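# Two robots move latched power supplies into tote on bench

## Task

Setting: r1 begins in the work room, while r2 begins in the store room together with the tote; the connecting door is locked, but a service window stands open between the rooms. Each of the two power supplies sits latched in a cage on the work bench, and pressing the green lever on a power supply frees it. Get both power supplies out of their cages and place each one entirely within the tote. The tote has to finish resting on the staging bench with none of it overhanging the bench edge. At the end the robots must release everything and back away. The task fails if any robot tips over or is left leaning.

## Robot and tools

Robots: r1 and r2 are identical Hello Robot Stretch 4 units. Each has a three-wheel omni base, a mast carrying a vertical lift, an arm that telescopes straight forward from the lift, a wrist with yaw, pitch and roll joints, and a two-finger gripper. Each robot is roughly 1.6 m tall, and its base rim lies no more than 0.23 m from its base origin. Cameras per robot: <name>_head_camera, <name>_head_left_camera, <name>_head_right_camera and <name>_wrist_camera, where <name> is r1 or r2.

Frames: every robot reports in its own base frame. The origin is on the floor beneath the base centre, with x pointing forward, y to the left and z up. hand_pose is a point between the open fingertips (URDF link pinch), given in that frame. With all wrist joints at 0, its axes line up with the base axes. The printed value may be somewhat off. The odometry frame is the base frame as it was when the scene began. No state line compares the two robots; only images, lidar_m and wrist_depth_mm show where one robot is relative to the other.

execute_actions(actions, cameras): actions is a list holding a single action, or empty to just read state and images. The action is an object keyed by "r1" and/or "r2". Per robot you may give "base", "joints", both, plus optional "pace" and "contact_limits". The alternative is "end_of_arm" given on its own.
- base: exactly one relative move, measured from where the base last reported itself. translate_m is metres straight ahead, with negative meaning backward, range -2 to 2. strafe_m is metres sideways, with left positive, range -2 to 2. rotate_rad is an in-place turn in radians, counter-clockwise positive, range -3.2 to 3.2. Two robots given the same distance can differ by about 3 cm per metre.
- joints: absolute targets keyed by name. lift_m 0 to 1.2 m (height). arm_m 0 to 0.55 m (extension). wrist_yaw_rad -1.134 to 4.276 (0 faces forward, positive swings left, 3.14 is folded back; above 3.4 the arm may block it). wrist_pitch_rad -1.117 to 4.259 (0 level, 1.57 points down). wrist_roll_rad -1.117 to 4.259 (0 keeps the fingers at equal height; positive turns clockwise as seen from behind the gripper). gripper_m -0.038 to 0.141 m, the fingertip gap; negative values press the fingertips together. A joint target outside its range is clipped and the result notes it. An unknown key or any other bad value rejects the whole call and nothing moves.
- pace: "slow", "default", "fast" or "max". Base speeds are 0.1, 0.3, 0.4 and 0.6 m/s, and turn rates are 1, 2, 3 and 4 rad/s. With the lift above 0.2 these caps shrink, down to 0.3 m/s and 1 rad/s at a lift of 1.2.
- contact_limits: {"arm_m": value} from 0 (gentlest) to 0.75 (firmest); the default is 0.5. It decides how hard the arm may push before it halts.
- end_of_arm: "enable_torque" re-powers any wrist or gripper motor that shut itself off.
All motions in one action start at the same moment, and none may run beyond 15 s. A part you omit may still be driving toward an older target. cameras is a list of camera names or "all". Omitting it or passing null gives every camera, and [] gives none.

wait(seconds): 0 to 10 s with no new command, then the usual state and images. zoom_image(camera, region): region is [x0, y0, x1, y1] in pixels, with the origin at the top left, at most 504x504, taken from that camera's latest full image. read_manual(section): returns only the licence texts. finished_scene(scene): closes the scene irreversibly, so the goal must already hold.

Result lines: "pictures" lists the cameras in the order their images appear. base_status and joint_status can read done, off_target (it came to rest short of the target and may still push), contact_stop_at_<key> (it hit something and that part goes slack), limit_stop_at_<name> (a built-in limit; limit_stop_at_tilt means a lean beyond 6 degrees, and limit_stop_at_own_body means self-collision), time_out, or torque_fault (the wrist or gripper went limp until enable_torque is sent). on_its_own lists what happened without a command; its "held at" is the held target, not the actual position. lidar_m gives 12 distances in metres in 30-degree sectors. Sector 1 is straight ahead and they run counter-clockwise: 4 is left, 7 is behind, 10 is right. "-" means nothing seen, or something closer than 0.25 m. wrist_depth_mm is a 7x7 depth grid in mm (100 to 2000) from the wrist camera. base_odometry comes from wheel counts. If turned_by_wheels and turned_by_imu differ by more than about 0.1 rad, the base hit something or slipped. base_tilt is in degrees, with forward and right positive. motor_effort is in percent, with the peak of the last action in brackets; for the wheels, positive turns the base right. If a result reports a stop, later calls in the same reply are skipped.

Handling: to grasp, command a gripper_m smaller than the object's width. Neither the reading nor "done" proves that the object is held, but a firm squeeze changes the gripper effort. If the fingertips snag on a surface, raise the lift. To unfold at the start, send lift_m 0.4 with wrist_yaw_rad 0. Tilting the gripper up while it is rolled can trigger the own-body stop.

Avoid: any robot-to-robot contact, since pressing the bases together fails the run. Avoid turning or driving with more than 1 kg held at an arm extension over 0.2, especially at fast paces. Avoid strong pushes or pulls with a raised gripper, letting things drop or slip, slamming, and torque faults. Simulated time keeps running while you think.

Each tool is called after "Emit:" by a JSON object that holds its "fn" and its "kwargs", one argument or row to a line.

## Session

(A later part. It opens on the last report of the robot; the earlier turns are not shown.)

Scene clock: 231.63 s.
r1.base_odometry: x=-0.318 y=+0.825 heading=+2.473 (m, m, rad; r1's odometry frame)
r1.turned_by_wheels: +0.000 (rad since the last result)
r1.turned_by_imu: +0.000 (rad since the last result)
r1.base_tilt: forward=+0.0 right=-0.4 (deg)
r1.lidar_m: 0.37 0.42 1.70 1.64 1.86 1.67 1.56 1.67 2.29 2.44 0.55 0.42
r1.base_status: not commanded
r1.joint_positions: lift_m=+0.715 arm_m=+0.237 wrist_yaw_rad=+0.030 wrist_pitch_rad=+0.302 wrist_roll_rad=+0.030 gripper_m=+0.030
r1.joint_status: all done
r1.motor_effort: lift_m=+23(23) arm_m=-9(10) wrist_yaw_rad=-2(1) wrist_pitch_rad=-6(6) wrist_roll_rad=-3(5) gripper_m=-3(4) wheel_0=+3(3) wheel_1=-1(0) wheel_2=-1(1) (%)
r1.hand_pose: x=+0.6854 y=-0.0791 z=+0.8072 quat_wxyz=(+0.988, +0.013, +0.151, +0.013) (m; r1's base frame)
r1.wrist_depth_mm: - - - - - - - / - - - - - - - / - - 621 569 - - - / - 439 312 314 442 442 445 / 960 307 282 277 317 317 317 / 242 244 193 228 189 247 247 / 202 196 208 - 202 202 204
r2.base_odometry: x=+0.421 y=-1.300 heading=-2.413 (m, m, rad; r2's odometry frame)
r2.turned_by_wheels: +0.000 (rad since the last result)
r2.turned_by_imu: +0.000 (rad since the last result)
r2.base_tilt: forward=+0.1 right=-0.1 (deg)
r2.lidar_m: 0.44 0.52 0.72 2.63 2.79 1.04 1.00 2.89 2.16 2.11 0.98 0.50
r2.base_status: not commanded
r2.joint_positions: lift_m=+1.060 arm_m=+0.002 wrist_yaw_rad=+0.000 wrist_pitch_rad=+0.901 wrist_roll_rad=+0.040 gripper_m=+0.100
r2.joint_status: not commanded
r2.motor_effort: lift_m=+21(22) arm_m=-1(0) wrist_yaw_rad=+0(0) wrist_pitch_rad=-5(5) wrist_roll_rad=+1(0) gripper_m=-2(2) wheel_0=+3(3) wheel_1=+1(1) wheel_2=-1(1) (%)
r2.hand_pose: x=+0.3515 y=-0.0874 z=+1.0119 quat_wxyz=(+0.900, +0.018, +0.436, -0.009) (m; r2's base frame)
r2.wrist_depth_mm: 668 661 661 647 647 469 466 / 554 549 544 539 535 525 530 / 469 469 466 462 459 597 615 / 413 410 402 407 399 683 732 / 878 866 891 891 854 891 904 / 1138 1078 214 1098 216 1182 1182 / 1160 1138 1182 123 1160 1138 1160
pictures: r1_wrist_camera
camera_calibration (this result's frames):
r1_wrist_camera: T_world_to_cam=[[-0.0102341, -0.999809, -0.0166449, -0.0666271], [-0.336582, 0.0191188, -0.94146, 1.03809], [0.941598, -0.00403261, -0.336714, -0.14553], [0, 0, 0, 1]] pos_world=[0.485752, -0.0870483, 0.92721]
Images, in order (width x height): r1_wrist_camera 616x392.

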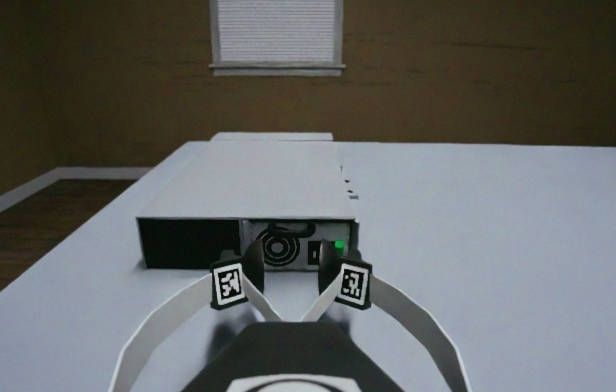

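Emit:
{"fn": "execute_actions", "kwargs": {
  "actions": [
    {"r1":{"joints":{"arm_m":0.269},"contact_limits":{"arm_m":0.15}}}
  ],
  "cameras": []
}}

Emit:
{"fn": "execute_actions", "kwargs": {
  "actions": [
    {"r1":{"joints":{"gripper_m":0.008,"arm_m":0.271}}}
  ],
  "cameras": []
}}

Emit:
{"fn": "execute_actions", "kwargs": {
  "actions": [
    {"r1":{"joints":{"gripper_m":-0.012,"arm_m":0.275,"lift_m":0.714}}}
  ],
  "cameras": []
}}

Emit:
{"fn": "execute_actions", "kwargs": {
  "actions": [
    {"r1":{"joints":{"gripper_m":-0.038,"arm_m":0.278,"lift_m":0.713}}}
  ],
  "cameras": ["r1_wrist_camera"]
}}

Emit:
{"fn": "zoom_image", "kwargs": {
  "camera": "r1_wrist_camera",
  "region": [170, 180, 430, 340]
}}

Scene clock: 232.80 s.
r1.base_odometry: x=-0.318 y=+0.825 heading=+2.473 (m, m, rad; r1's odometry frame)
r1.turned_by_wheels: +0.000 (rad since the last result)
r1.turned_by_imu: +0.000 (rad since the last result)
r1.base_tilt: forward=+0.0 right=-0.3 (deg)
r1.lidar_m: 0.37 0.43 1.70 1.64 1.90 1.65 1.56 1.66 2.32 2.44 0.57 0.41
r1.base_status: not commanded
r1.joint_positions: lift_m=+0.715 arm_m=+0.267 wrist_yaw_rad=+0.030 wrist_pitch_rad=+0.302 wrist_roll_rad=+0.030 gripper_m=+0.030
r1.joint_status: all done
r1.motor_effort: lift_m=+23(23) arm_m=+9(10) wrist_yaw_rad=-3(0) wrist_pitch_rad=-6(6) wrist_roll_rad=-1(2) gripper_m=-4(4) wheel_0=+2(3) wheel_1=+0(1) wheel_2=-1(1) (%)
r1.contact_limits: arm_m 0.15
r1.hand_pose: x=+0.7163 y=-0.0791 z=+0.8072 quat_wxyz=(+0.988, +0.013, +0.151, +0.013) (m; r1's base frame)
r1.wrist_depth_mm: - - - - - - - / - - - - - - - / - - 621 496 - - - / - 436 312 312 433 439 439 / 960 283 253 248 317 317 319 / 243 243 192 228 189 248 246 / 200 196 208 - 202 202 204
r2.base_odometry: x=+0.421 y=-1.300 heading=-2.413 (m, m, rad; r2's odometry frame)
r2.turned_by_wheels: +0.000 (rad since the last result)
r2.turned_by_imu: +0.000 (rad since the last result)
r2.base_tilt: forward=+0.1 right=-0.2 (deg)
r2.lidar_m: 0.46 0.49 0.73 2.64 2.77 1.01 1.00 2.91 2.14 2.07 0.95 0.49
r2.base_status: not commanded
r2.joint_positions: lift_m=+1.060 arm_m=+0.002 wrist_yaw_rad=+0.000 wrist_pitch_rad=+0.901 wrist_roll_rad=+0.040 gripper_m=+0.100
r2.joint_status: not commanded
r2.motor_effort: lift_m=+22(22) arm_m=+0(0) wrist_yaw_rad=+0(0) wrist_pitch_rad=-4(4) wrist_roll_rad=+2(2) gripper_m=-2(1) wheel_0=+3(3) wheel_1=+1(1) wheel_2=-1(2) (%)
r2.hand_pose: x=+0.3515 y=-0.0874 z=+1.0119 quat_wxyz=(+0.900, +0.018, +0.436, -0.009) (m; r2's base frame)
r2.wrist_depth_mm: 668 661 661 654 640 466 466 / 554 544 544 535 535 530 530 / 469 466 466 462 462 585 615 / 410 407 407 402 402 676 732 / 878 866 891 891 854 917 917 / 1118 1060 214 1098 216 1160 1182 / 1182 1138 1160 123 1160 1118 1160
pictures: none
No camera images: the call's "cameras" was empty. Leave "cameras" out to get every camera's image.

Scene clock: 233.77 s.
r1.base_odometry: x=-0.318 y=+0.825 heading=+2.473 (m, m, rad; r1's odometry frame)
r1.turned_by_wheels: +0.000 (rad since the last result)
r1.turned_by_imu: +0.000 (rad since the last result)
r1.base_tilt: forward=-0.1 right=-0.4 (deg)
r1.lidar_m: 0.39 0.43 1.70 1.67 1.88 1.63 1.56 1.65 2.28 2.44 0.58 0.41
r1.base_status: not commanded
r1.joint_positions: lift_m=+0.715 arm_m=+0.270 wrist_yaw_rad=+0.032 wrist_pitch_rad=+0.302 wrist_roll_rad=+0.030 gripper_m=+0.008
r1.joint_status: all done
r1.motor_effort: lift_m=+23(23) arm_m=+7(9) wrist_yaw_rad=-8(8) wrist_pitch_rad=-7(6) wrist_roll_rad=-1(2) gripper_m=-15(16) wheel_0=+2(2) wheel_1=+0(1) wheel_2=+0(1) (%)
r1.hand_pose: x=+0.7188 y=-0.0785 z=+0.8072 quat_wxyz=(+0.988, +0.013, +0.151, +0.014) (m; r1's base frame)
r1.wrist_depth_mm: - - - - - - - / - - - - - - - / - - 627 496 - - - / - 430 309 310 439 436 442 / 960 281 253 241 315 317 315 / 240 244 189 237 186 247 246 / 201 196 208 - 209 201 204
r2.base_odometry: x=+0.421 y=-1.300 heading=-2.413 (m, m, rad; r2's odometry frame)
r2.turned_by_wheels: +0.000 (rad since the last result)
r2.turned_by_imu: +0.000 (rad since the last result)
r2.base_tilt: forward=+0.1 right=-0.2 (deg)
r2.lidar_m: 0.46 0.51 0.68 2.62 2.76 1.04 1.00 2.87 2.17 2.08 0.93 0.49
r2.base_status: not commanded
r2.joint_positions: lift_m=+1.060 arm_m=+0.002 wrist_yaw_rad=+0.000 wrist_pitch_rad=+0.901 wrist_roll_rad=+0.040 gripper_m=+0.100
r2.joint_status: not commanded
r2.motor_effort: lift_m=+22(21) arm_m=-1(0) wrist_yaw_rad=+0(0) wrist_pitch_rad=-4(5) wrist_roll_rad=-1(0) gripper_m=-2(1) wheel_0=+3(3) wheel_1=+1(1) wheel_2=-2(2) (%)
r2.hand_pose: x=+0.3515 y=-0.0874 z=+1.0119 quat_wxyz=(+0.900, +0.018, +0.436, -0.009) (m; r2's base frame)
r2.wrist_depth_mm: 661 668 654 647 640 466 469 / 549 544 549 544 539 530 535 / 469 473 466 462 459 597 615 / 410 410 407 402 399 676 732 / 878 891 891 891 854 891 904 / 1118 1078 213 1098 216 1160 1160 / 1182 1160 1160 123 1160 1118 1138
pictures: none
No camera images: the call's "cameras" was empty. Leave "cameras" out to get every camera's image.

Scene clock: 234.63 s.
r1.base_odometry: x=-0.318 y=+0.825 heading=+2.473 (m, m, rad; r1's odometry frame)
r1.turned_by_wheels: +0.000 (rad since the last result)
r1.turned_by_imu: +0.000 (rad since the last result)
r1.base_tilt: forward=+0.0 right=-0.4 (deg)
r1.lidar_m: 0.37 0.41 1.71 1.67 1.87 1.64 1.58 1.65 2.31 2.43 0.56 0.43
r1.base_status: not commanded
r1.joint_positions: lift_m=+0.714 arm_m=+0.274 wrist_yaw_rad=+0.034 wrist_pitch_rad=+0.303 wrist_roll_rad=+0.030 gripper_m=-0.011
r1.joint_status: all done
r1.motor_effort: lift_m=+18(21) arm_m=+5(9) wrist_yaw_rad=-12(14) wrist_pitch_rad=-11(11) wrist_roll_rad=-1(2) gripper_m=-26(29) wheel_0=+1(2) wheel_1=-1(1) wheel_2=+2(2) (%)
r1.hand_pose: x=+0.7232 y=-0.0780 z=+0.8061 quat_wxyz=(+0.988, +0.012, +0.151, +0.015) (m; r1's base frame)
r1.wrist_depth_mm: - - - - - - - / - - - - - - - / - - 621 484 - - - / - 424 303 306 430 433 433 / 931 276 237 231 314 314 312 / 239 223 185 233 187 244 243 / 200 196 205 - 207 198 201
r2.base_odometry: x=+0.421 y=-1.300 heading=-2.413 (m, m, rad; r2's odometry frame)
r2.turned_by_wheels: +0.000 (rad since the last result)
r2.turned_by_imu: +0.000 (rad since the last result)
r2.base_tilt: forward=+0.1 right=-0.1 (deg)
r2.lidar_m: 0.46 0.48 0.71 2.62 2.79 1.02 0.99 2.91 2.15 2.08 0.96 0.50
r2.base_status: not commanded
r2.joint_positions: lift_m=+1.060 arm_m=+0.002 wrist_yaw_rad=+0.000 wrist_pitch_rad=+0.901 wrist_roll_rad=+0.040 gripper_m=+0.100
r2.joint_status: not commanded
r2.motor_effort: lift_m=+22(22) arm_m=+0(1) wrist_yaw_rad=+0(0) wrist_pitch_rad=-5(5) wrist_roll_rad=-1(1) gripper_m=-2(2) wheel_0=+3(3) wheel_1=+1(1) wheel_2=-2(1) (%)
r2.hand_pose: x=+0.3515 y=-0.0874 z=+1.0119 quat_wxyz=(+0.900, +0.018, +0.436, -0.009) (m; r2's base frame)
r2.wrist_depth_mm: 661 661 654 654 640 466 469 / 549 549 544 539 535 530 535 / 473 469 466 459 462 591 621 / 413 410 404 404 402 676 741 / 866 878 891 904 854 891 904 / 1138 1078 213 1098 216 1182 1182 / 1160 1160 1160 123 1160 1138 1160
pictures: none
No camera images: the call's "cameras" was empty. Leave "cameras" out to get every camera's image.

Scene clock: 235.57 s.
r1.base_odometry: x=-0.318 y=+0.825 heading=+2.474 (m, m, rad; r1's odometry frame)
r1.turned_by_wheels: +0.000 (rad since the last result)
r1.turned_by_imu: +0.000 (rad since the last result)
r1.base_tilt: forward=-0.1 right=-0.5 (deg)
r1.lidar_m: 0.39 0.41 1.70 1.64 1.87 1.65 1.58 1.66 2.30 2.45 0.55 0.40
r1.base_status: not commanded
r1.joint_positions: lift_m=+0.713 arm_m=+0.277 wrist_yaw_rad=+0.036 wrist_pitch_rad=+0.304 wrist_roll_rad=+0.030 gripper_m=-0.037
r1.joint_status: all done
r1.on_its_own: wrist_yaw_rad is at rest, and its effort (-18) is outside its rest range (-13 to +13)
r1.motor_effort: lift_m=+19(20) arm_m=+3(9) wrist_yaw_rad=-18(20) wrist_pitch_rad=-12(11) wrist_roll_rad=-1(2) gripper_m=-33(33) wheel_0=+0(1) wheel_1=-2(2) wheel_2=+5(5) (%)
r1.hand_pose: x=+0.7266 y=-0.0776 z=+0.8050 quat_wxyz=(+0.988, +0.012, +0.151, +0.015) (m; r1's base frame)
r1.wrist_depth_mm: - - - - - - - / - - - - - - - / - - 597 477 - - - / - 424 298 298 424 427 427 / 329 273 232 227 294 309 307 / 237 220 180 232 181 239 240 / 196 195 204 - 206 196 200
r2.base_odometry: x=+0.421 y=-1.300 heading=-2.413 (m, m, rad; r2's odometry frame)
r2.turned_by_wheels: +0.000 (rad since the last result)
r2.turned_by_imu: +0.000 (rad since the last result)
r2.base_tilt: forward=+0.1 right=-0.2 (deg)
r2.lidar_m: 0.44 0.50 0.72 2.63 2.78 1.00 0.99 2.90 2.14 2.10 0.99 0.46
r2.base_status: not commanded
r2.joint_positions: lift_m=+1.060 arm_m=+0.002 wrist_yaw_rad=+0.000 wrist_pitch_rad=+0.901 wrist_roll_rad=+0.040 gripper_m=+0.100
r2.joint_status: not commanded
r2.motor_effort: lift_m=+21(22) arm_m=-1(0) wrist_yaw_rad=+0(0) wrist_pitch_rad=-4(5) wrist_roll_rad=-2(1) gripper_m=-1(1) wheel_0=+3(3) wheel_1=+1(1) wheel_2=-1(2) (%)
r2.hand_pose: x=+0.3515 y=-0.0874 z=+1.0119 quat_wxyz=(+0.900, +0.018, +0.436, -0.009) (m; r2's base frame)
r2.wrist_depth_mm: 676 661 647 654 640 466 469 / 554 549 544 539 539 530 530 / 469 469 466 462 459 591 615 / 410 410 407 404 404 683 732 / 878 878 878 891 854 904 917 / 1160 1078 213 1098 216 1160 1182 / 1182 1160 1138 123 1160 1138 1160
pictures: r1_wrist_camera
camera_calibration (this result's frames):
r1_wrist_camera: T_world_to_cam=[[-0.00466518, -0.999852, -0.0165465, -0.0688222], [-0.338288, 0.017149, -0.940886, 1.05047], [0.941031, 0.00120807, -0.338318, -0.182965], [0, 0, 0, 1]] pos_world=[0.527217, -0.0866056, 0.925338]
Images, in order (width x height): r1_wrist_camera 616x392.

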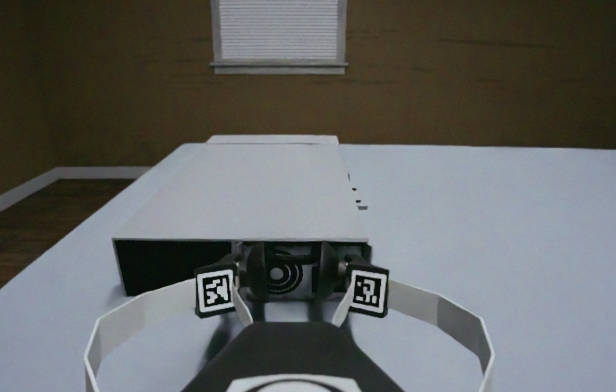

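Region (170, 180, 430, 340) of r1_wrist_camera's 616x392 image, scaled by 1.938; it fills the top 310 rows of this view, and the rest is white.

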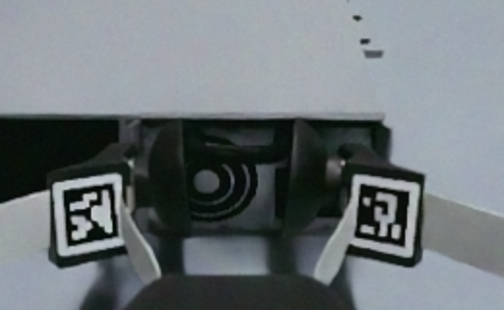

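Emit:
{"fn": "execute_actions", "kwargs": {
  "actions": [
    {"r1":{"joints":{"arm_m":0.266},"pace":"slow"}}
  ],
  "cameras": ["r1_wrist_camera"]
}}

Scene clock: 236.60 s.
r1.base_odometry: x=-0.318 y=+0.825 heading=+2.473 (m, m, rad; r1's odometry frame)
r1.turned_by_wheels: -0.001 (rad since the last result)
r1.turned_by_imu: +0.000 (rad since the last result)
r1.base_tilt: forward=-0.1 right=-0.4 (deg)
r1.lidar_m: 0.37 0.40 1.71 1.66 1.90 1.63 1.58 1.68 2.31 2.41 0.58 0.42
r1.base_status: not commanded
r1.joint_positions: lift_m=+0.713 arm_m=+0.268 wrist_yaw_rad=+0.029 wrist_pitch_rad=+0.303 wrist_roll_rad=+0.030 gripper_m=-0.037
r1.joint_status: all done
r1.motor_effort: lift_m=+19(20) arm_m=-9(11) wrist_yaw_rad=+0(17) wrist_pitch_rad=-8(23) wrist_roll_rad=-1(3) gripper_m=-19(32) wheel_0=+0(0) wheel_1=-1(2) wheel_2=-2(5) (%)
r1.hand_pose: x=+0.7163 y=-0.0793 z=+0.8053 quat_wxyz=(+0.988, +0.013, +0.151, +0.012) (m; r1's base frame)
r1.wrist_depth_mm: - - - - - - - / - - - - - - - / - - 615 488 - - - / - 427 306 306 433 439 439 / 336 285 249 233 314 314 310 / 239 230 182 199 179 245 243 / 198 196 206 - 207 199 202
r2.base_odometry: x=+0.421 y=-1.300 heading=-2.413 (m, m, rad; r2's odometry frame)
r2.turned_by_wheels: +0.000 (rad since the last result)
r2.turned_by_imu: +0.000 (rad since the last result)
r2.base_tilt: forward=+0.2 right=-0.2 (deg)
r2.lidar_m: 0.45 0.50 0.70 2.64 2.77 1.02 0.99 2.87 2.13 2.08 0.97 0.49
r2.base_status: not commanded
r2.joint_positions: lift_m=+1.060 arm_m=+0.002 wrist_yaw_rad=+0.000 wrist_pitch_rad=+0.901 wrist_roll_rad=+0.040 gripper_m=+0.100
r2.joint_status: not commanded
r2.motor_effort: lift_m=+22(22) arm_m=+0(0) wrist_yaw_rad=+0(0) wrist_pitch_rad=-5(4) wrist_roll_rad=+1(0) gripper_m=-1(2) wheel_0=+3(3) wheel_1=+1(1) wheel_2=-2(2) (%)
r2.hand_pose: x=+0.3515 y=-0.0874 z=+1.0119 quat_wxyz=(+0.900, +0.018, +0.436, -0.009) (m; r2's base frame)
r2.wrist_depth_mm: 668 668 654 647 640 466 466 / 554 549 544 544 535 530 535 / 469 469 466 462 462 597 621 / 410 413 407 402 402 683 741 / 866 891 891 904 854 904 904 / 1118 1078 213 1098 216 1182 1160 / 1182 1160 1160 123 1160 1118 1160
pictures: r1_wrist_camera
camera_calibration (this result's frames):
r1_wrist_camera: T_world_to_cam=[[-0.0107736, -0.999806, -0.0164948, -0.0662365], [-0.337343, 0.0191628, -0.941187, 1.04696], [0.94132, -0.00457563, -0.337484, -0.174486], [0, 0, 0, 1]] pos_world=[0.516717, -0.0870847, 0.925405]
Images, in order (width x height): r1_wrist_camera 616x392.

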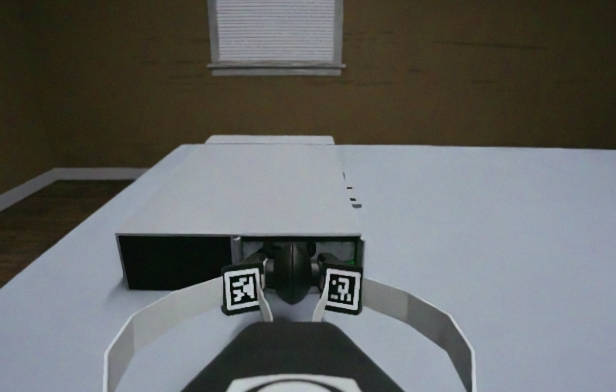

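Emit:
{"fn": "execute_actions", "kwargs": {
  "actions": [
    {"r1":{"joints":{"arm_m":0.235,"gripper_m":0.03,"lift_m":0.715}}}
  ],
  "cameras": ["r1_wrist_camera"]
}}

Emit:
{"fn": "zoom_image", "kwargs": {
  "camera": "r1_wrist_camera",
  "region": [170, 180, 430, 340]
}}

Scene clock: 238.10 s.
r1.base_odometry: x=-0.318 y=+0.825 heading=+2.473 (m, m, rad; r1's odometry frame)
r1.turned_by_wheels: +0.000 (rad since the last result)
r1.turned_by_imu: +0.000 (rad since the last result)
r1.base_tilt: forward=+0.0 right=-0.3 (deg)
r1.lidar_m: 0.37 0.41 1.66 1.67 1.90 1.63 1.57 1.68 2.29 2.44 0.56 0.40
r1.base_status: not commanded
r1.joint_positions: lift_m=+0.715 arm_m=+0.237 wrist_yaw_rad=+0.030 wrist_pitch_rad=+0.302 wrist_roll_rad=+0.030 gripper_m=+0.030
r1.joint_status: all done
r1.motor_effort: lift_m=+23(23) arm_m=-9(9) wrist_yaw_rad=-2(0) wrist_pitch_rad=-7(8) wrist_roll_rad=+0(1) gripper_m=-4(19) wheel_0=+0(0) wheel_1=-2(2) wheel_2=-1(2) (%)
r1.hand_pose: x=+0.6854 y=-0.0791 z=+0.8071 quat_wxyz=(+0.988, +0.013, +0.151, +0.013) (m; r1's base frame)
r1.wrist_depth_mm: - - - - - - - / - - - - - - - / - - 621 569 - - - / - 433 312 310 439 442 442 / 960 307 283 276 319 320 317 / 242 245 193 228 189 248 247 / 201 196 209 - 203 202 204
r2.base_odometry: x=+0.421 y=-1.300 heading=-2.413 (m, m, rad; r2's odometry frame)
r2.turned_by_wheels: +0.000 (rad since the last result)
r2.turned_by_imu: +0.000 (rad since the last result)
r2.base_tilt: forward=+0.1 right=-0.2 (deg)
r2.lidar_m: 0.48 0.50 0.72 2.62 2.77 1.00 1.00 2.87 2.13 2.06 0.98 0.49
r2.base_status: not commanded
r2.joint_positions: lift_m=+1.060 arm_m=+0.002 wrist_yaw_rad=+0.000 wrist_pitch_rad=+0.901 wrist_roll_rad=+0.040 gripper_m=+0.100
r2.joint_status: not commanded
r2.motor_effort: lift_m=+22(21) arm_m=+0(1) wrist_yaw_rad=+0(0) wrist_pitch_rad=-5(5) wrist_roll_rad=-1(1) gripper_m=-2(0) wheel_0=+3(3) wheel_1=+1(1) wheel_2=-1(2) (%)
r2.hand_pose: x=+0.3515 y=-0.0874 z=+1.0119 quat_wxyz=(+0.900, +0.018, +0.436, -0.009) (m; r2's base frame)
r2.wrist_depth_mm: 668 661 661 647 640 466 469 / 549 549 549 539 535 535 530 / 469 469 466 459 459 597 615 / 410 407 407 402 402 683 732 / 878 878 891 891 854 904 904 / 1138 1078 213 1138 216 1182 1182 / 1182 1138 1182 123 1138 1118 1138
pictures: r1_wrist_camera
camera_calibration (this result's frames):
r1_wrist_camera: T_world_to_cam=[[-0.0102658, -0.999811, -0.0165058, -0.0667387], [-0.337093, 0.0190006, -0.94128, 1.03813], [0.941415, -0.00409898, -0.337225, -0.144988], [0, 0, 0, 1]] pos_world=[0.485756, -0.0870456, 0.927177]
Images, in order (width x height): r1_wrist_camera 616x392.

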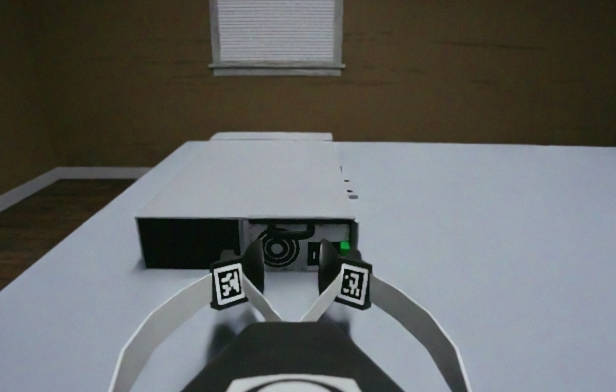

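Region (170, 180, 430, 340) of r1_wrist_camera's 616x392 image, scaled by 1.938; it fills the top 310 rows of this view, and the rest is white.

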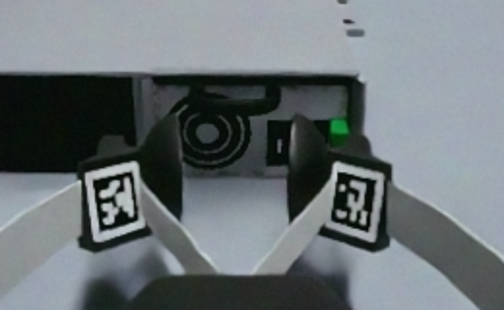

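Emit:
{"fn": "execute_actions", "kwargs": {
  "actions": [
    {"r1":{"base":{"strafe_m":0.002},"joints":{"arm_m":0.271,"lift_m":0.717},"contact_limits":{"arm_m":0.15}}}
  ],
  "cameras": []
}}

Emit:
{"fn": "execute_actions", "kwargs": {
  "actions": [
    {"r1":{"joints":{"gripper_m":0.012,"arm_m":0.274}}}
  ],
  "cameras": []
}}

Emit:
{"fn": "execute_actions", "kwargs": {
  "actions": [
    {"r1":{"joints":{"gripper_m":0.0,"arm_m":0.278,"lift_m":0.716}}}
  ],
  "cameras": ["r1_wrist_camera"]
}}

Emit:
{"fn": "zoom_image", "kwargs": {
  "camera": "r1_wrist_camera",
  "region": [170, 180, 430, 340]
}}

Scene clock: 239.33 s.
r1.base_odometry: x=-0.319 y=+0.823 heading=+2.473 (m, m, rad; r1's odometry frame)
r1.turned_by_wheels: +0.000 (rad since the last result)
r1.turned_by_imu: +0.000 (rad since the last result)
r1.base_tilt: forward=+0.0 right=-0.3 (deg)
r1.lidar_m: 0.40 0.42 1.68 1.66 1.87 1.62 1.56 1.68 2.30 2.42 0.56 0.43
r1.base_status: done
r1.joint_positions: lift_m=+0.717 arm_m=+0.269 wrist_yaw_rad=+0.030 wrist_pitch_rad=+0.302 wrist_roll_rad=+0.030 gripper_m=+0.030
r1.joint_status: all done
r1.motor_effort: lift_m=+23(24) arm_m=+9(12) wrist_yaw_rad=-1(1) wrist_pitch_rad=-7(9) wrist_roll_rad=-1(1) gripper_m=-5(3) wheel_0=+0(2) wheel_1=+0(6) wheel_2=+0(1) (%)
r1.contact_limits: arm_m 0.15
r1.hand_pose: x=+0.7182 y=-0.0791 z=+0.8091 quat_wxyz=(+0.988, +0.013, +0.151, +0.013) (m; r1's base frame)
r1.wrist_depth_mm: - - - - - - - / - - - - - - - / - - 627 508 - - - / - 469 314 319 442 442 445 / 976 283 243 237 322 319 322 / 246 247 191 230 189 249 248 / 204 198 211 - 205 204 206
r2.base_odometry: x=+0.421 y=-1.300 heading=-2.413 (m, m, rad; r2's odometry frame)
r2.turned_by_wheels: +0.000 (rad since the last result)
r2.turned_by_imu: +0.000 (rad since the last result)
r2.base_tilt: forward=+0.1 right=-0.2 (deg)
r2.lidar_m: 0.46 0.48 0.71 2.61 2.77 1.02 0.99 2.90 2.14 2.08 0.96 0.48
r2.base_status: not commanded
r2.joint_positions: lift_m=+1.060 arm_m=+0.002 wrist_yaw_rad=+0.000 wrist_pitch_rad=+0.901 wrist_roll_rad=+0.040 gripper_m=+0.100
r2.joint_status: not commanded
r2.motor_effort: lift_m=+22(22) arm_m=+0(1) wrist_yaw_rad=+0(0) wrist_pitch_rad=-5(5) wrist_roll_rad=-1(2) gripper_m=-1(1) wheel_0=+3(3) wheel_1=+1(1) wheel_2=-2(1) (%)
r2.hand_pose: x=+0.3515 y=-0.0874 z=+1.0119 quat_wxyz=(+0.900, +0.018, +0.436, -0.009) (m; r2's base frame)
r2.wrist_depth_mm: 661 668 654 647 640 466 469 / 554 549 544 535 535 530 535 / 473 466 466 466 459 597 615 / 413 407 404 402 399 676 732 / 878 878 891 891 854 891 904 / 1138 1078 214 1118 216 1182 1138 / 1160 1138 1160 123 1138 1118 1138
pictures: none
No camera images: the call's "cameras" was empty. Leave "cameras" out to get every camera's image.

Scene clock: 240.23 s.
r1.base_odometry: x=-0.319 y=+0.823 heading=+2.473 (m, m, rad; r1's odometry frame)
r1.turned_by_wheels: +0.000 (rad since the last result)
r1.turned_by_imu: +0.000 (rad since the last result)
r1.base_tilt: forward=-0.1 right=-0.3 (deg)
r1.lidar_m: 0.39 0.42 1.70 1.67 1.86 1.63 1.57 1.67 2.34 2.43 0.56 0.42
r1.base_status: not commanded
r1.joint_positions: lift_m=+0.717 arm_m=+0.273 wrist_yaw_rad=+0.030 wrist_pitch_rad=+0.304 wrist_roll_rad=+0.030 gripper_m=+0.012
r1.joint_status: all done
r1.motor_effort: lift_m=+23(22) arm_m=+8(11) wrist_yaw_rad=-1(3) wrist_pitch_rad=-13(14) wrist_roll_rad=+0(1) gripper_m=-13(12) wheel_0=+0(0) wheel_1=+0(0) wheel_2=-1(1) (%)
r1.hand_pose: x=+0.7212 y=-0.0791 z=+0.8085 quat_wxyz=(+0.988, +0.013, +0.152, +0.013) (m; r1's base frame)
r1.wrist_depth_mm: - - - - - - - / - - - - - - - / - - 609 488 - - - / - 430 309 310 436 436 439 / 960 281 240 236 317 317 315 / 242 244 189 237 187 248 246 / 201 199 209 - 211 202 205
r2.base_odometry: x=+0.421 y=-1.300 heading=-2.413 (m, m, rad; r2's odometry frame)
r2.turned_by_wheels: +0.000 (rad since the last result)
r2.turned_by_imu: +0.000 (rad since the last result)
r2.base_tilt: forward=+0.1 right=-0.2 (deg)
r2.lidar_m: 0.46 0.50 0.72 2.63 2.75 1.05 1.00 2.87 2.16 2.07 0.97 0.48
r2.base_status: not commanded
r2.joint_positions: lift_m=+1.060 arm_m=+0.002 wrist_yaw_rad=+0.000 wrist_pitch_rad=+0.901 wrist_roll_rad=+0.040 gripper_m=+0.100
r2.joint_status: not commanded
r2.motor_effort: lift_m=+21(22) arm_m=+0(0) wrist_yaw_rad=+0(0) wrist_pitch_rad=-4(5) wrist_roll_rad=-2(2) gripper_m=-1(2) wheel_0=+2(3) wheel_1=+1(1) wheel_2=-2(2) (%)
r2.hand_pose: x=+0.3515 y=-0.0874 z=+1.0119 quat_wxyz=(+0.900, +0.018, +0.436, -0.009) (m; r2's base frame)
r2.wrist_depth_mm: 668 668 654 647 647 469 466 / 554 544 544 539 530 530 535 / 473 469 469 459 459 597 615 / 410 410 404 404 399 676 741 / 866 878 891 904 854 904 917 / 1118 1078 213 1098 216 1160 1160 / 1160 1160 1160 123 1138 1138 1160
pictures: none
No camera images: the call's "cameras" was empty. Leave "cameras" out to get every camera's image.

Scene clock: 241.03 s.
r1.base_odometry: x=-0.319 y=+0.823 heading=+2.473 (m, m, rad; r1's odometry frame)
r1.turned_by_wheels: +0.000 (rad since the last result)
r1.turned_by_imu: +0.000 (rad since the last result)
r1.base_tilt: forward=-0.1 right=-0.4 (deg)
r1.lidar_m: 0.40 0.42 1.68 1.65 1.87 1.65 1.58 1.63 2.31 2.44 0.58 0.42
r1.base_status: not commanded
r1.joint_positions: lift_m=+0.716 arm_m=+0.276 wrist_yaw_rad=+0.030 wrist_pitch_rad=+0.306 wrist_roll_rad=+0.030 gripper_m=+0.001
r1.joint_status: all done
r1.motor_effort: lift_m=+18(22) arm_m=+8(14) wrist_yaw_rad=-1(5) wrist_pitch_rad=-16(18) wrist_roll_rad=-1(2) gripper_m=-21(20) wheel_0=+0(0) wheel_1=+0(0) wheel_2=-2(2) (%)
r1.hand_pose: x=+0.7250 y=-0.0792 z=+0.8075 quat_wxyz=(+0.988, +0.013, +0.152, +0.012) (m; r1's base frame)
r1.wrist_depth_mm: - - - - - - - / - - - - - - - / - - 609 488 - - - / - 430 306 307 433 436 439 / 946 278 236 231 314 312 312 / 240 232 186 236 187 245 244 / 200 199 207 - 209 200 202
r2.base_odometry: x=+0.421 y=-1.300 heading=-2.413 (m, m, rad; r2's odometry frame)
r2.turned_by_wheels: +0.000 (rad since the last result)
r2.turned_by_imu: +0.000 (rad since the last result)
r2.base_tilt: forward=+0.1 right=-0.2 (deg)
r2.lidar_m: 0.46 0.49 0.72 2.63 2.77 1.04 0.98 2.86 2.15 2.09 0.96 0.48
r2.base_status: not commanded
r2.joint_positions: lift_m=+1.060 arm_m=+0.002 wrist_yaw_rad=+0.000 wrist_pitch_rad=+0.901 wrist_roll_rad=+0.040 gripper_m=+0.100
r2.joint_status: not commanded
r2.motor_effort: lift_m=+21(22) arm_m=+0(0) wrist_yaw_rad=+0(0) wrist_pitch_rad=-4(4) wrist_roll_rad=+0(0) gripper_m=-1(2) wheel_0=+3(3) wheel_1=+1(1) wheel_2=-1(1) (%)
r2.hand_pose: x=+0.3515 y=-0.0874 z=+1.0119 quat_wxyz=(+0.900, +0.018, +0.436, -0.009) (m; r2's base frame)
r2.wrist_depth_mm: 661 661 654 654 640 466 466 / 549 554 544 539 535 530 535 / 473 469 462 462 459 597 621 / 413 410 404 402 399 676 723 / 878 878 878 891 854 904 904 / 1138 1078 213 1098 216 1182 1182 / 1182 1138 1160 123 1160 1138 1138
pictures: r1_wrist_camera
camera_calibration (this result's frames):
r1_wrist_camera: T_world_to_cam=[[-0.0105816, -0.99981, -0.0163706, -0.0662858], [-0.34024, 0.0189946, -0.940147, 1.05328], [0.940279, -0.0043783, -0.340377, -0.178774], [0, 0, 0, 1]] pos_world=[0.525765, -0.0870626, 0.928302]
Images, in order (width x height): r1_wrist_camera 616x392.

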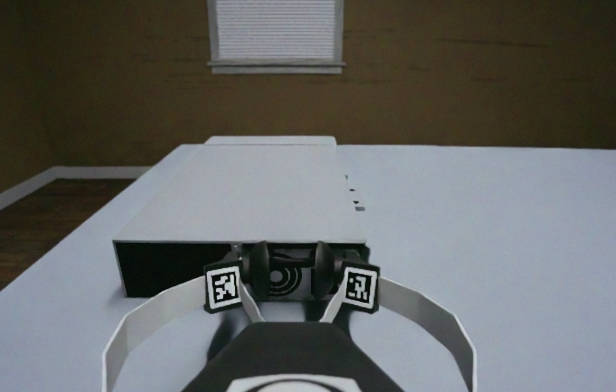

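Region (170, 180, 430, 340) of r1_wrist_camera's 616x392 image, scaled by 1.938; it fills the top 310 rows of this view, and the rest is white.

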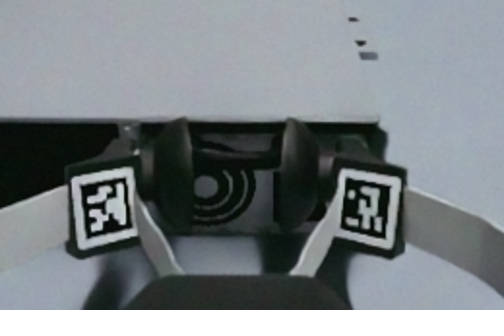

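Emit:
{"fn": "execute_actions", "kwargs": {
  "actions": [
    {"r1":{"joints":{"gripper_m":-0.015,"arm_m":0.281,"lift_m":0.715}}}
  ],
  "cameras": []
}}

Emit:
{"fn": "execute_actions", "kwargs": {
  "actions": [
    {"r1":{"joints":{"gripper_m":-0.038,"arm_m":0.284,"lift_m":0.714}}}
  ],
  "cameras": []
}}

Emit:
{"fn": "execute_actions", "kwargs": {
  "actions": [
    {"r1":{"joints":{"arm_m":0.277}}}
  ],
  "cameras": ["r1_wrist_camera"]
}}

Emit:
{"fn": "zoom_image", "kwargs": {
  "camera": "r1_wrist_camera",
  "region": [170, 180, 430, 340]
}}

Scene clock: 241.97 s.
r1.base_odometry: x=-0.319 y=+0.823 heading=+2.473 (m, m, rad; r1's odometry frame)
r1.turned_by_wheels: +0.000 (rad since the last result)
r1.turned_by_imu: +0.000 (rad since the last result)
r1.base_tilt: forward=-0.1 right=-0.3 (deg)
r1.lidar_m: 0.40 0.43 1.69 1.64 1.88 1.63 1.55 1.64 2.31 2.43 0.57 0.41
r1.base_status: not commanded
r1.joint_positions: lift_m=+0.715 arm_m=+0.280 wrist_yaw_rad=+0.030 wrist_pitch_rad=+0.306 wrist_roll_rad=+0.030 gripper_m=-0.014
r1.joint_status: all done
r1.motor_effort: lift_m=+18(19) arm_m=+8(11) wrist_yaw_rad=-3(7) wrist_pitch_rad=-17(19) wrist_roll_rad=-1(1) gripper_m=-26(26) wheel_0=+0(0) wheel_1=+0(0) wheel_2=-1(3) (%)
r1.hand_pose: x=+0.7281 y=-0.0790 z=+0.8064 quat_wxyz=(+0.988, +0.013, +0.153, +0.013) (m; r1's base frame)
r1.wrist_depth_mm: - - - - - - - / - - - - - - - / - - 603 477 - - - / - 424 301 303 424 430 430 / 946 274 232 228 294 310 312 / 239 229 187 233 185 243 241 / 198 197 206 - 208 198 201
r2.base_odometry: x=+0.421 y=-1.300 heading=-2.413 (m, m, rad; r2's odometry frame)
r2.turned_by_wheels: +0.000 (rad since the last result)
r2.turned_by_imu: +0.000 (rad since the last result)
r2.base_tilt: forward=+0.2 right=-0.3 (deg)
r2.lidar_m: 0.47 0.49 0.72 2.63 2.77 1.02 0.98 2.90 2.16 2.09 0.94 0.47
r2.base_status: not commanded
r2.joint_positions: lift_m=+1.060 arm_m=+0.002 wrist_yaw_rad=+0.000 wrist_pitch_rad=+0.901 wrist_roll_rad=+0.040 gripper_m=+0.100
r2.joint_status: not commanded
r2.motor_effort: lift_m=+21(22) arm_m=+0(1) wrist_yaw_rad=+0(0) wrist_pitch_rad=-4(4) wrist_roll_rad=-3(1) gripper_m=-2(1) wheel_0=+3(3) wheel_1=+1(1) wheel_2=-2(2) (%)
r2.hand_pose: x=+0.3515 y=-0.0874 z=+1.0119 quat_wxyz=(+0.900, +0.018, +0.436, -0.009) (m; r2's base frame)
r2.wrist_depth_mm: 661 661 661 647 640 466 466 / 549 549 549 544 535 530 530 / 473 469 466 459 459 597 615 / 413 410 404 404 402 676 732 / 866 891 878 891 854 904 904 / 1118 1078 213 1118 216 1182 1160 / 1182 1138 1205 123 1160 1138 1160
pictures: none
No camera images: the call's "cameras" was empty. Leave "cameras" out to get every camera's image.

Scene clock: 242.87 s.
r1.base_odometry: x=-0.319 y=+0.823 heading=+2.473 (m, m, rad; r1's odometry frame)
r1.turned_by_wheels: +0.000 (rad since the last result)
r1.turned_by_imu: +0.000 (rad since the last result)
r1.base_tilt: forward=+0.0 right=-0.4 (deg)
r1.lidar_m: 0.39 0.40 1.68 1.66 1.89 1.63 1.55 1.66 2.31 2.44 0.58 0.41
r1.base_status: not commanded
r1.joint_positions: lift_m=+0.714 arm_m=+0.283 wrist_yaw_rad=+0.034 wrist_pitch_rad=+0.306 wrist_roll_rad=+0.030 gripper_m=-0.037
r1.joint_status: all done
r1.motor_effort: lift_m=+20(20) arm_m=+4(16) wrist_yaw_rad=-11(12) wrist_pitch_rad=-17(19) wrist_roll_rad=-1(2) gripper_m=-33(31) wheel_0=+0(1) wheel_1=-1(1) wheel_2=+3(3) (%)
r1.hand_pose: x=+0.7321 y=-0.0781 z=+0.8054 quat_wxyz=(+0.988, +0.012, +0.152, +0.014) (m; r1's base frame)
r1.wrist_depth_mm: - - - - - - - / - - - - - - - / - - 597 473 - - - / - 418 298 300 421 424 424 / 946 273 229 230 291 307 307 / 236 220 181 233 182 241 240 / 197 194 204 - 206 196 199
r2.base_odometry: x=+0.421 y=-1.300 heading=-2.413 (m, m, rad; r2's odometry frame)
r2.turned_by_wheels: +0.000 (rad since the last result)
r2.turned_by_imu: +0.000 (rad since the last result)
r2.base_tilt: forward=+0.1 right=-0.2 (deg)
r2.lidar_m: 0.44 0.51 0.71 2.62 2.80 1.05 0.97 2.90 2.16 2.10 0.97 0.47
r2.base_status: not commanded
r2.joint_positions: lift_m=+1.060 arm_m=+0.002 wrist_yaw_rad=+0.000 wrist_pitch_rad=+0.901 wrist_roll_rad=+0.040 gripper_m=+0.100
r2.joint_status: not commanded
r2.motor_effort: lift_m=+21(21) arm_m=-1(0) wrist_yaw_rad=+0(0) wrist_pitch_rad=-4(4) wrist_roll_rad=-2(0) gripper_m=-1(1) wheel_0=+3(3) wheel_1=+1(1) wheel_2=-1(1) (%)
r2.hand_pose: x=+0.3515 y=-0.0874 z=+1.0119 quat_wxyz=(+0.900, +0.018, +0.436, -0.009) (m; r2's base frame)
r2.wrist_depth_mm: 668 661 661 647 640 466 469 / 554 549 549 544 535 530 530 / 473 466 466 462 459 597 615 / 413 410 407 404 402 676 732 / 878 891 891 891 854 917 904 / 1138 1078 214 1098 216 1160 1160 / 1182 1138 1160 123 1160 1118 1138
pictures: none
No camera images: the call's "cameras" was empty. Leave "cameras" out to get every camera's image.

Scene clock: 243.40 s.
r1.base_odometry: x=-0.319 y=+0.823 heading=+2.473 (m, m, rad; r1's odometry frame)
r1.turned_by_wheels: +0.000 (rad since the last result)
r1.turned_by_imu: +0.000 (rad since the last result)
r1.base_tilt: forward=+0.0 right=-0.3 (deg)
r1.lidar_m: 0.40 0.43 1.67 1.65 1.90 1.65 1.57 1.66 2.29 2.43 0.57 0.43
r1.base_status: not commanded
r1.joint_positions: lift_m=+0.714 arm_m=+0.280 wrist_yaw_rad=+0.035 wrist_pitch_rad=+0.304 wrist_roll_rad=+0.030 gripper_m=-0.037
r1.joint_status: all done
r1.on_its_own: wrist_yaw_rad is at rest, and its effort (-16) is outside its rest range (-13 to +13)
r1.motor_effort: lift_m=+20(21) arm_m=-15(17) wrist_yaw_rad=-16(18) wrist_pitch_rad=-13(17) wrist_roll_rad=-2(1) gripper_m=-34(34) wheel_0=-2(2) wheel_1=-2(2) wheel_2=+5(6) (%)
r1.hand_pose: x=+0.7288 y=-0.0776 z=+0.8057 quat_wxyz=(+0.988, +0.012, +0.152, +0.015) (m; r1's base frame)
r1.wrist_depth_mm: - - - - - - - / - - - - - - - / - - 609 469 - - - / - 421 300 300 427 430 430 / 960 272 233 227 294 309 310 / 236 220 183 233 182 241 241 / 197 196 204 - 206 197 200
r2.base_odometry: x=+0.421 y=-1.300 heading=-2.413 (m, m, rad; r2's odometry frame)
r2.turned_by_wheels: +0.000 (rad since the last result)
r2.turned_by_imu: +0.000 (rad since the last result)
r2.base_tilt: forward=+0.1 right=-0.2 (deg)
r2.lidar_m: 0.45 0.51 0.72 2.61 2.79 1.03 0.98 2.88 2.17 2.10 0.98 0.47
r2.base_status: not commanded
r2.joint_positions: lift_m=+1.060 arm_m=+0.002 wrist_yaw_rad=+0.000 wrist_pitch_rad=+0.901 wrist_roll_rad=+0.040 gripper_m=+0.100
r2.joint_status: not commanded
r2.motor_effort: lift_m=+21(21) arm_m=+0(0) wrist_yaw_rad=+0(0) wrist_pitch_rad=-4(4) wrist_roll_rad=-1(1) gripper_m=-2(1) wheel_0=+3(3) wheel_1=+1(1) wheel_2=-1(2) (%)
r2.hand_pose: x=+0.3515 y=-0.0874 z=+1.0119 quat_wxyz=(+0.900, +0.018, +0.436, -0.009) (m; r2's base frame)
r2.wrist_depth_mm: 668 668 654 647 640 466 469 / 554 554 544 539 535 530 535 / 473 466 466 466 455 597 615 / 410 410 404 404 402 676 732 / 878 878 891 904 854 917 891 / 1118 1078 213 1078 216 1160 1160 / 1182 1160 1160 123 1138 1118 1160
pictures: r1_wrist_camera
camera_calibration (this result's frames):
r1_wrist_camera: T_world_to_cam=[[-0.00480544, -0.999855, -0.0163494, -0.0689092], [-0.339077, 0.0170102, -0.940605, 1.05221], [0.940746, 0.00102367, -0.339109, -0.183885], [0, 0, 0, 1]] pos_world=[0.529438, -0.0866092, 0.926228]
Images, in order (width x height): r1_wrist_camera 616x392.

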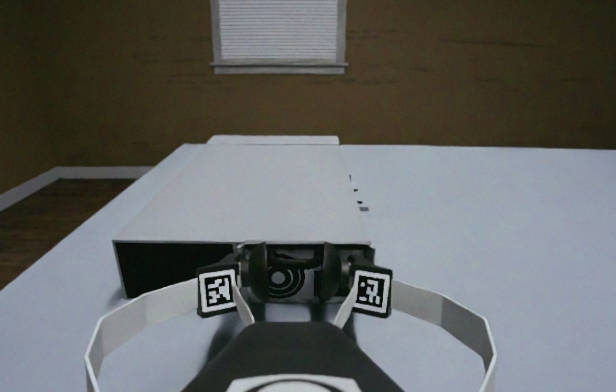

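Region (170, 180, 430, 340) of r1_wrist_camera's 616x392 image, scaled by 1.938; it fills the top 310 rows of this view, and the rest is white.

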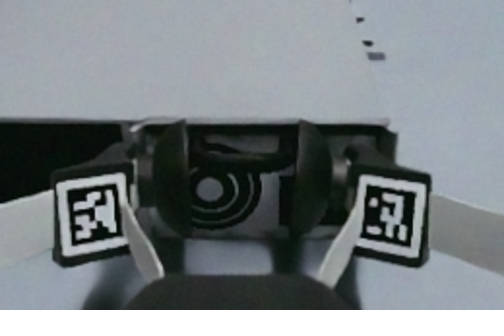

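It's coming out.

Emit:
{"fn": "execute_actions", "kwargs": {
  "actions": [
    {"r1":{"joints":{"arm_m":0.262},"pace":"slow"}}
  ],
  "cameras": ["r1_wrist_camera"]
}}

Scene clock: 244.53 s.
r1.base_odometry: x=-0.319 y=+0.823 heading=+2.473 (m, m, rad; r1's odometry frame)
r1.turned_by_wheels: +0.000 (rad since the last result)
r1.turned_by_imu: +0.000 (rad since the last result)
r1.base_tilt: forward=-0.2 right=-0.4 (deg)
r1.lidar_m: 0.39 0.41 1.71 1.67 1.89 1.65 1.57 1.66 2.29 2.44 0.57 0.42
r1.base_status: not commanded
r1.joint_positions: lift_m=+0.714 arm_m=+0.264 wrist_yaw_rad=+0.030 wrist_pitch_rad=+0.303 wrist_roll_rad=+0.030 gripper_m=-0.037
r1.joint_status: all done
r1.motor_effort: lift_m=+20(20) arm_m=-9(12) wrist_yaw_rad=+0(24) wrist_pitch_rad=-8(17) wrist_roll_rad=-1(1) gripper_m=-18(35) wheel_0=+0(2) wheel_1=-1(2) wheel_2=+0(6) (%)
r1.hand_pose: x=+0.7124 y=-0.0792 z=+0.8062 quat_wxyz=(+0.988, +0.013, +0.151, +0.012) (m; r1's base frame)
r1.wrist_depth_mm: - - - - - - - / - - - - - - - / - - 615 488 - - - / - 427 307 307 439 442 442 / 960 293 281 238 315 314 314 / 240 233 181 200 176 246 245 / 200 198 208 - 208 200 203
r2.base_odometry: x=+0.421 y=-1.300 heading=-2.413 (m, m, rad; r2's odometry frame)
r2.turned_by_wheels: +0.000 (rad since the last result)
r2.turned_by_imu: +0.000 (rad since the last result)
r2.base_tilt: forward=+0.2 right=-0.2 (deg)
r2.lidar_m: 0.45 0.51 0.73 2.61 2.79 1.05 1.00 2.88 2.16 2.09 0.97 0.48
r2.base_status: not commanded
r2.joint_positions: lift_m=+1.060 arm_m=+0.002 wrist_yaw_rad=+0.000 wrist_pitch_rad=+0.901 wrist_roll_rad=+0.040 gripper_m=+0.100
r2.joint_status: not commanded
r2.motor_effort: lift_m=+21(21) arm_m=+0(1) wrist_yaw_rad=+1(0) wrist_pitch_rad=-5(4) wrist_roll_rad=-1(1) gripper_m=-3(1) wheel_0=+3(3) wheel_1=+1(1) wheel_2=-2(2) (%)
r2.hand_pose: x=+0.3515 y=-0.0874 z=+1.0119 quat_wxyz=(+0.900, +0.018, +0.436, -0.009) (m; r2's base frame)
r2.wrist_depth_mm: 661 654 654 661 640 466 466 / 549 549 544 539 539 530 535 / 473 473 466 462 455 597 621 / 413 407 407 402 402 683 732 / 866 878 891 891 854 891 904 / 1118 1078 213 1098 216 1182 1160 / 1160 1138 1160 123 1138 1138 1160
pictures: r1_wrist_camera
camera_calibration (this result's frames):
r1_wrist_camera: T_world_to_cam=[[-0.0104127, -0.999811, -0.0164217, -0.0664859], [-0.337222, 0.0189716, -0.941234, 1.0465], [0.941368, -0.00426299, -0.337356, -0.170558], [0, 0, 0, 1]] pos_world=[0.512767, -0.0870541, 0.926368]
Images, in order (width x height): r1_wrist_camera 616x392.

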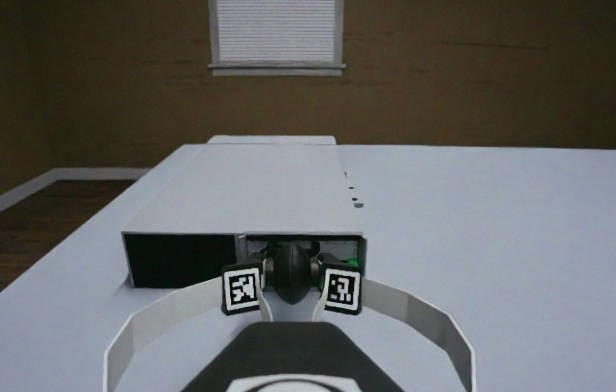

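Emit:
{"fn": "execute_actions", "kwargs": {
  "actions": [
    {"r1":{"joints":{"arm_m":0.235,"gripper_m":0.03,"lift_m":0.715}}}
  ],
  "cameras": ["r1_wrist_camera"]
}}

Emit:
{"fn": "zoom_image", "kwargs": {
  "camera": "r1_wrist_camera",
  "region": [170, 180, 430, 340]
}}

Scene clock: 246.03 s.
r1.base_odometry: x=-0.319 y=+0.823 heading=+2.473 (m, m, rad; r1's odometry frame)
r1.turned_by_wheels: +0.000 (rad since the last result)
r1.turned_by_imu: +0.000 (rad since the last result)
r1.base_tilt: forward=+0.0 right=-0.4 (deg)
r1.lidar_m: 0.38 0.43 1.69 1.64 1.87 1.65 1.57 1.65 2.32 2.43 0.57 0.42
r1.base_status: not commanded
r1.joint_positions: lift_m=+0.715 arm_m=+0.237 wrist_yaw_rad=+0.030 wrist_pitch_rad=+0.302 wrist_roll_rad=+0.030 gripper_m=+0.030
r1.joint_status: all done
r1.motor_effort: lift_m=+23(22) arm_m=-9(6) wrist_yaw_rad=-2(0) wrist_pitch_rad=-8(8) wrist_roll_rad=-2(1) gripper_m=-3(20) wheel_0=+0(0) wheel_1=-1(1) wheel_2=+0(0) (%)
r1.hand_pose: x=+0.6854 y=-0.0791 z=+0.8071 quat_wxyz=(+0.988, +0.013, +0.151, +0.013) (m; r1's base frame)
r1.wrist_depth_mm: - - - - - - - / - - - - - - - / - - 627 496 - - - / - 436 312 310 436 439 442 / 960 304 285 276 320 317 317 / 242 244 192 228 189 247 247 / 202 197 209 - 203 202 204
r2.base_odometry: x=+0.421 y=-1.300 heading=-2.413 (m, m, rad; r2's odometry frame)
r2.turned_by_wheels: +0.000 (rad since the last result)
r2.turned_by_imu: +0.000 (rad since the last result)
r2.base_tilt: forward=+0.1 right=-0.2 (deg)
r2.lidar_m: 0.45 0.50 0.72 2.62 2.79 1.02 0.99 2.89 2.14 2.09 0.94 0.50
r2.base_status: not commanded
r2.joint_positions: lift_m=+1.060 arm_m=+0.002 wrist_yaw_rad=+0.000 wrist_pitch_rad=+0.901 wrist_roll_rad=+0.040 gripper_m=+0.100
r2.joint_status: not commanded
r2.motor_effort: lift_m=+21(21) arm_m=+0(0) wrist_yaw_rad=+0(0) wrist_pitch_rad=-4(5) wrist_roll_rad=-3(0) gripper_m=-2(0) wheel_0=+3(3) wheel_1=+1(1) wheel_2=-2(2) (%)
r2.hand_pose: x=+0.3515 y=-0.0874 z=+1.0119 quat_wxyz=(+0.900, +0.018, +0.436, -0.009) (m; r2's base frame)
r2.wrist_depth_mm: 668 668 654 647 640 469 466 / 549 549 549 539 535 530 530 / 473 469 469 462 459 591 615 / 413 407 407 404 399 683 732 / 866 878 878 891 854 904 904 / 1118 1078 213 1098 216 1160 1182 / 1182 1138 1160 123 1138 1138 1138
pictures: r1_wrist_camera
camera_calibration (this result's frames):
r1_wrist_camera: T_world_to_cam=[[-0.0102238, -0.999813, -0.0164278, -0.0668259], [-0.337088, 0.0189131, -0.941283, 1.03811], [0.941417, -0.00408585, -0.337219, -0.145003], [0, 0, 0, 1]] pos_world=[0.48576, -0.0870397, 0.927158]
Images, in order (width x height): r1_wrist_camera 616x392.

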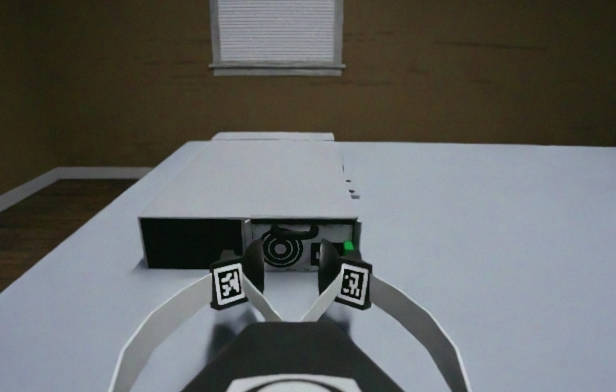

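Region (170, 180, 430, 340) of r1_wrist_camera's 616x392 image, scaled by 1.938; it fills the top 310 rows of this view, and the rest is white.

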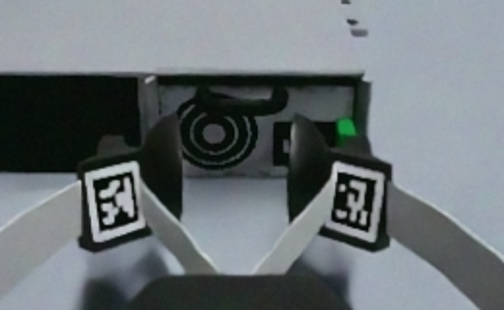

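Emit:
{"fn": "execute_actions", "kwargs": {
  "actions": [
    {"r1":{"joints":{"lift_m":0.915,"wrist_roll_rad":1.61,"gripper_m":0.015},"pace":"fast"}}
  ],
  "cameras": []
}}

Emit:
{"fn": "execute_actions", "kwargs": {
  "actions": [
    {"r1":{"joints":{"wrist_pitch_rad":1.0,"arm_m":0.378}}}
  ],
  "cameras": ["r1_wrist_camera"]
}}

Emit:
{"fn": "zoom_image", "kwargs": {
  "camera": "r1_wrist_camera",
  "region": [170, 160, 430, 340]
}}

Scene clock: 248.07 s.
r1.base_odometry: x=-0.319 y=+0.823 heading=+2.473 (m, m, rad; r1's odometry frame)
r1.turned_by_wheels: +0.000 (rad since the last result)
r1.turned_by_imu: +0.000 (rad since the last result)
r1.base_tilt: forward=-0.1 right=-0.3 (deg)
r1.lidar_m: 0.38 0.41 1.71 1.68 1.89 1.66 1.59 1.65 2.29 2.43 0.57 0.42
r1.base_status: not commanded
r1.joint_positions: lift_m=+0.915 arm_m=+0.237 wrist_yaw_rad=+0.030 wrist_pitch_rad=+0.302 wrist_roll_rad=+1.610 gripper_m=+0.015
r1.joint_status: all done
r1.motor_effort: lift_m=+22(23) arm_m=-9(9) wrist_yaw_rad=+0(0) wrist_pitch_rad=-7(9) wrist_roll_rad=+0(6) gripper_m=-5(4) wheel_0=+0(0) wheel_1=-1(1) wheel_2=+0(0) (%)
r1.hand_pose: x=+0.6854 y=-0.0791 z=+1.0071 quat_wxyz=(+0.687, +0.711, +0.115, -0.098) (m; r1's base frame)
r1.wrist_depth_mm: - - - - 512 368 300 / - - - - 517 370 303 / - - - - 525 379 307 / - - - - 477 349 309 / - - - 732 452 353 309 / - - 186 208 187 368 310 / - - - - 1708 362 312
r2.base_odometry: x=+0.421 y=-1.300 heading=-2.413 (m, m, rad; r2's odometry frame)
r2.turned_by_wheels: +0.000 (rad since the last result)
r2.turned_by_imu: +0.000 (rad since the last result)
r2.base_tilt: forward=+0.1 right=-0.2 (deg)
r2.lidar_m: 0.45 0.50 0.71 2.64 2.79 1.03 0.98 2.86 2.16 2.10 0.94 0.46
r2.base_status: not commanded
r2.joint_positions: lift_m=+1.060 arm_m=+0.002 wrist_yaw_rad=+0.000 wrist_pitch_rad=+0.901 wrist_roll_rad=+0.040 gripper_m=+0.100
r2.joint_status: not commanded
r2.motor_effort: lift_m=+22(21) arm_m=-1(0) wrist_yaw_rad=+0(0) wrist_pitch_rad=-5(5) wrist_roll_rad=+0(1) gripper_m=-1(1) wheel_0=+3(3) wheel_1=+1(1) wheel_2=-1(1) (%)
r2.hand_pose: x=+0.3515 y=-0.0874 z=+1.0119 quat_wxyz=(+0.900, +0.018, +0.436, -0.009) (m; r2's base frame)
r2.wrist_depth_mm: 661 668 647 654 647 462 469 / 549 549 544 539 539 530 535 / 473 466 462 459 455 597 615 / 413 407 404 402 399 676 732 / 866 878 904 891 866 891 917 / 1138 1078 213 1098 216 1160 1182 / 1182 1160 1138 123 1160 1138 1138
pictures: none
No camera images: the call's "cameras" was empty. Leave "cameras" out to get every camera's image.

Scene clock: 249.53 s.
r1.base_odometry: x=-0.319 y=+0.823 heading=+2.473 (m, m, rad; r1's odometry frame)
r1.turned_by_wheels: +0.000 (rad since the last result)
r1.turned_by_imu: +0.000 (rad since the last result)
r1.base_tilt: forward=+0.0 right=-0.3 (deg)
r1.lidar_m: 0.38 0.43 1.71 1.66 1.85 1.63 1.57 1.65 2.31 2.45 0.56 0.43
r1.base_status: not commanded
r1.joint_positions: lift_m=+0.915 arm_m=+0.376 wrist_yaw_rad=+0.030 wrist_pitch_rad=+1.001 wrist_roll_rad=+1.610 gripper_m=+0.015
r1.joint_status: all done
r1.motor_effort: lift_m=+22(22) arm_m=+9(9) wrist_yaw_rad=-2(0) wrist_pitch_rad=-2(6) wrist_roll_rad=-1(3) gripper_m=-4(4) wheel_0=+0(0) wheel_1=-1(1) wheel_2=+0(0) (%)
r1.hand_pose: x=+0.7056 y=-0.0827 z=+0.8501 quat_wxyz=(+0.613, +0.627, +0.342, -0.337) (m; r1's base frame)
r1.wrist_depth_mm: 492 410 347 304 272 241 224 / 500 415 353 306 273 243 226 / 1205 421 355 309 276 245 227 / 1229 362 314 303 278 247 229 / - 357 304 274 279 249 231 / 525 366 185 210 187 251 233 / - 418 325 - 279 249 233
r2.base_odometry: x=+0.421 y=-1.300 heading=-2.413 (m, m, rad; r2's odometry frame)
r2.turned_by_wheels: +0.000 (rad since the last result)
r2.turned_by_imu: +0.000 (rad since the last result)
r2.base_tilt: forward=+0.1 right=-0.2 (deg)
r2.lidar_m: 0.47 0.50 0.71 2.62 2.78 1.01 0.98 2.85 2.13 2.10 0.95 0.49
r2.base_status: not commanded
r2.joint_positions: lift_m=+1.060 arm_m=+0.002 wrist_yaw_rad=+0.000 wrist_pitch_rad=+0.901 wrist_roll_rad=+0.040 gripper_m=+0.100
r2.joint_status: not commanded
r2.motor_effort: lift_m=+22(22) arm_m=-1(1) wrist_yaw_rad=+0(1) wrist_pitch_rad=-4(5) wrist_roll_rad=+0(3) gripper_m=-1(1) wheel_0=+3(3) wheel_1=+1(1) wheel_2=-1(2) (%)
r2.hand_pose: x=+0.3515 y=-0.0874 z=+1.0119 quat_wxyz=(+0.900, +0.018, +0.436, -0.009) (m; r2's base frame)
r2.wrist_depth_mm: 668 668 661 647 640 466 469 / 549 544 544 539 530 530 530 / 473 469 466 459 459 591 621 / 410 410 404 404 402 676 741 / 878 878 891 904 854 904 904 / 1138 1060 213 1098 216 1160 1160 / 1182 1138 1160 123 1160 1118 1138
pictures: r1_wrist_camera
camera_calibration (this result's frames):
r1_wrist_camera: T_world_to_cam=[[-0.859623, 0.0105441, -0.510821, 1.03372], [-0.0202859, 0.998294, 0.0547439, 0.096225], [0.510527, 0.0574216, -0.857942, 0.602277], [0, 0, 0, 1]] pos_world=[0.583084, -0.141544, 1.0395]
Images, in order (width x height): r1_wrist_camera 616x392.

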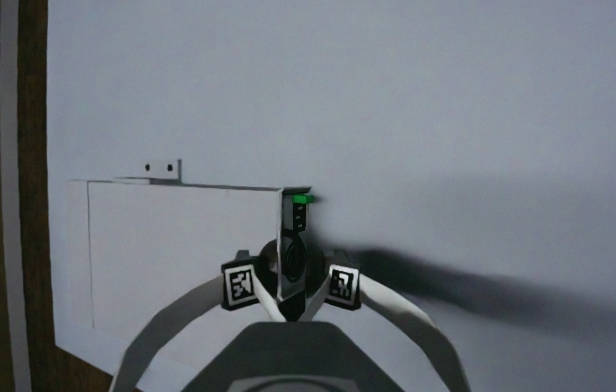

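Region (170, 160, 430, 340) of r1_wrist_camera's 616x392 image, scaled by 1.938; it fills the top 349 rows of this view, and the rest is white.

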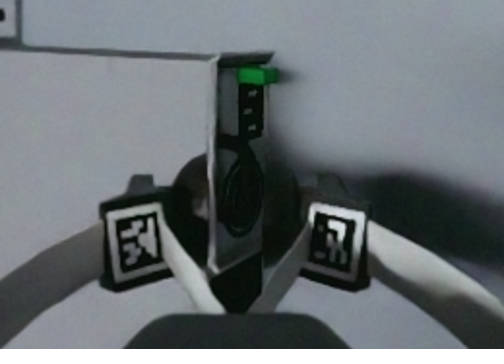

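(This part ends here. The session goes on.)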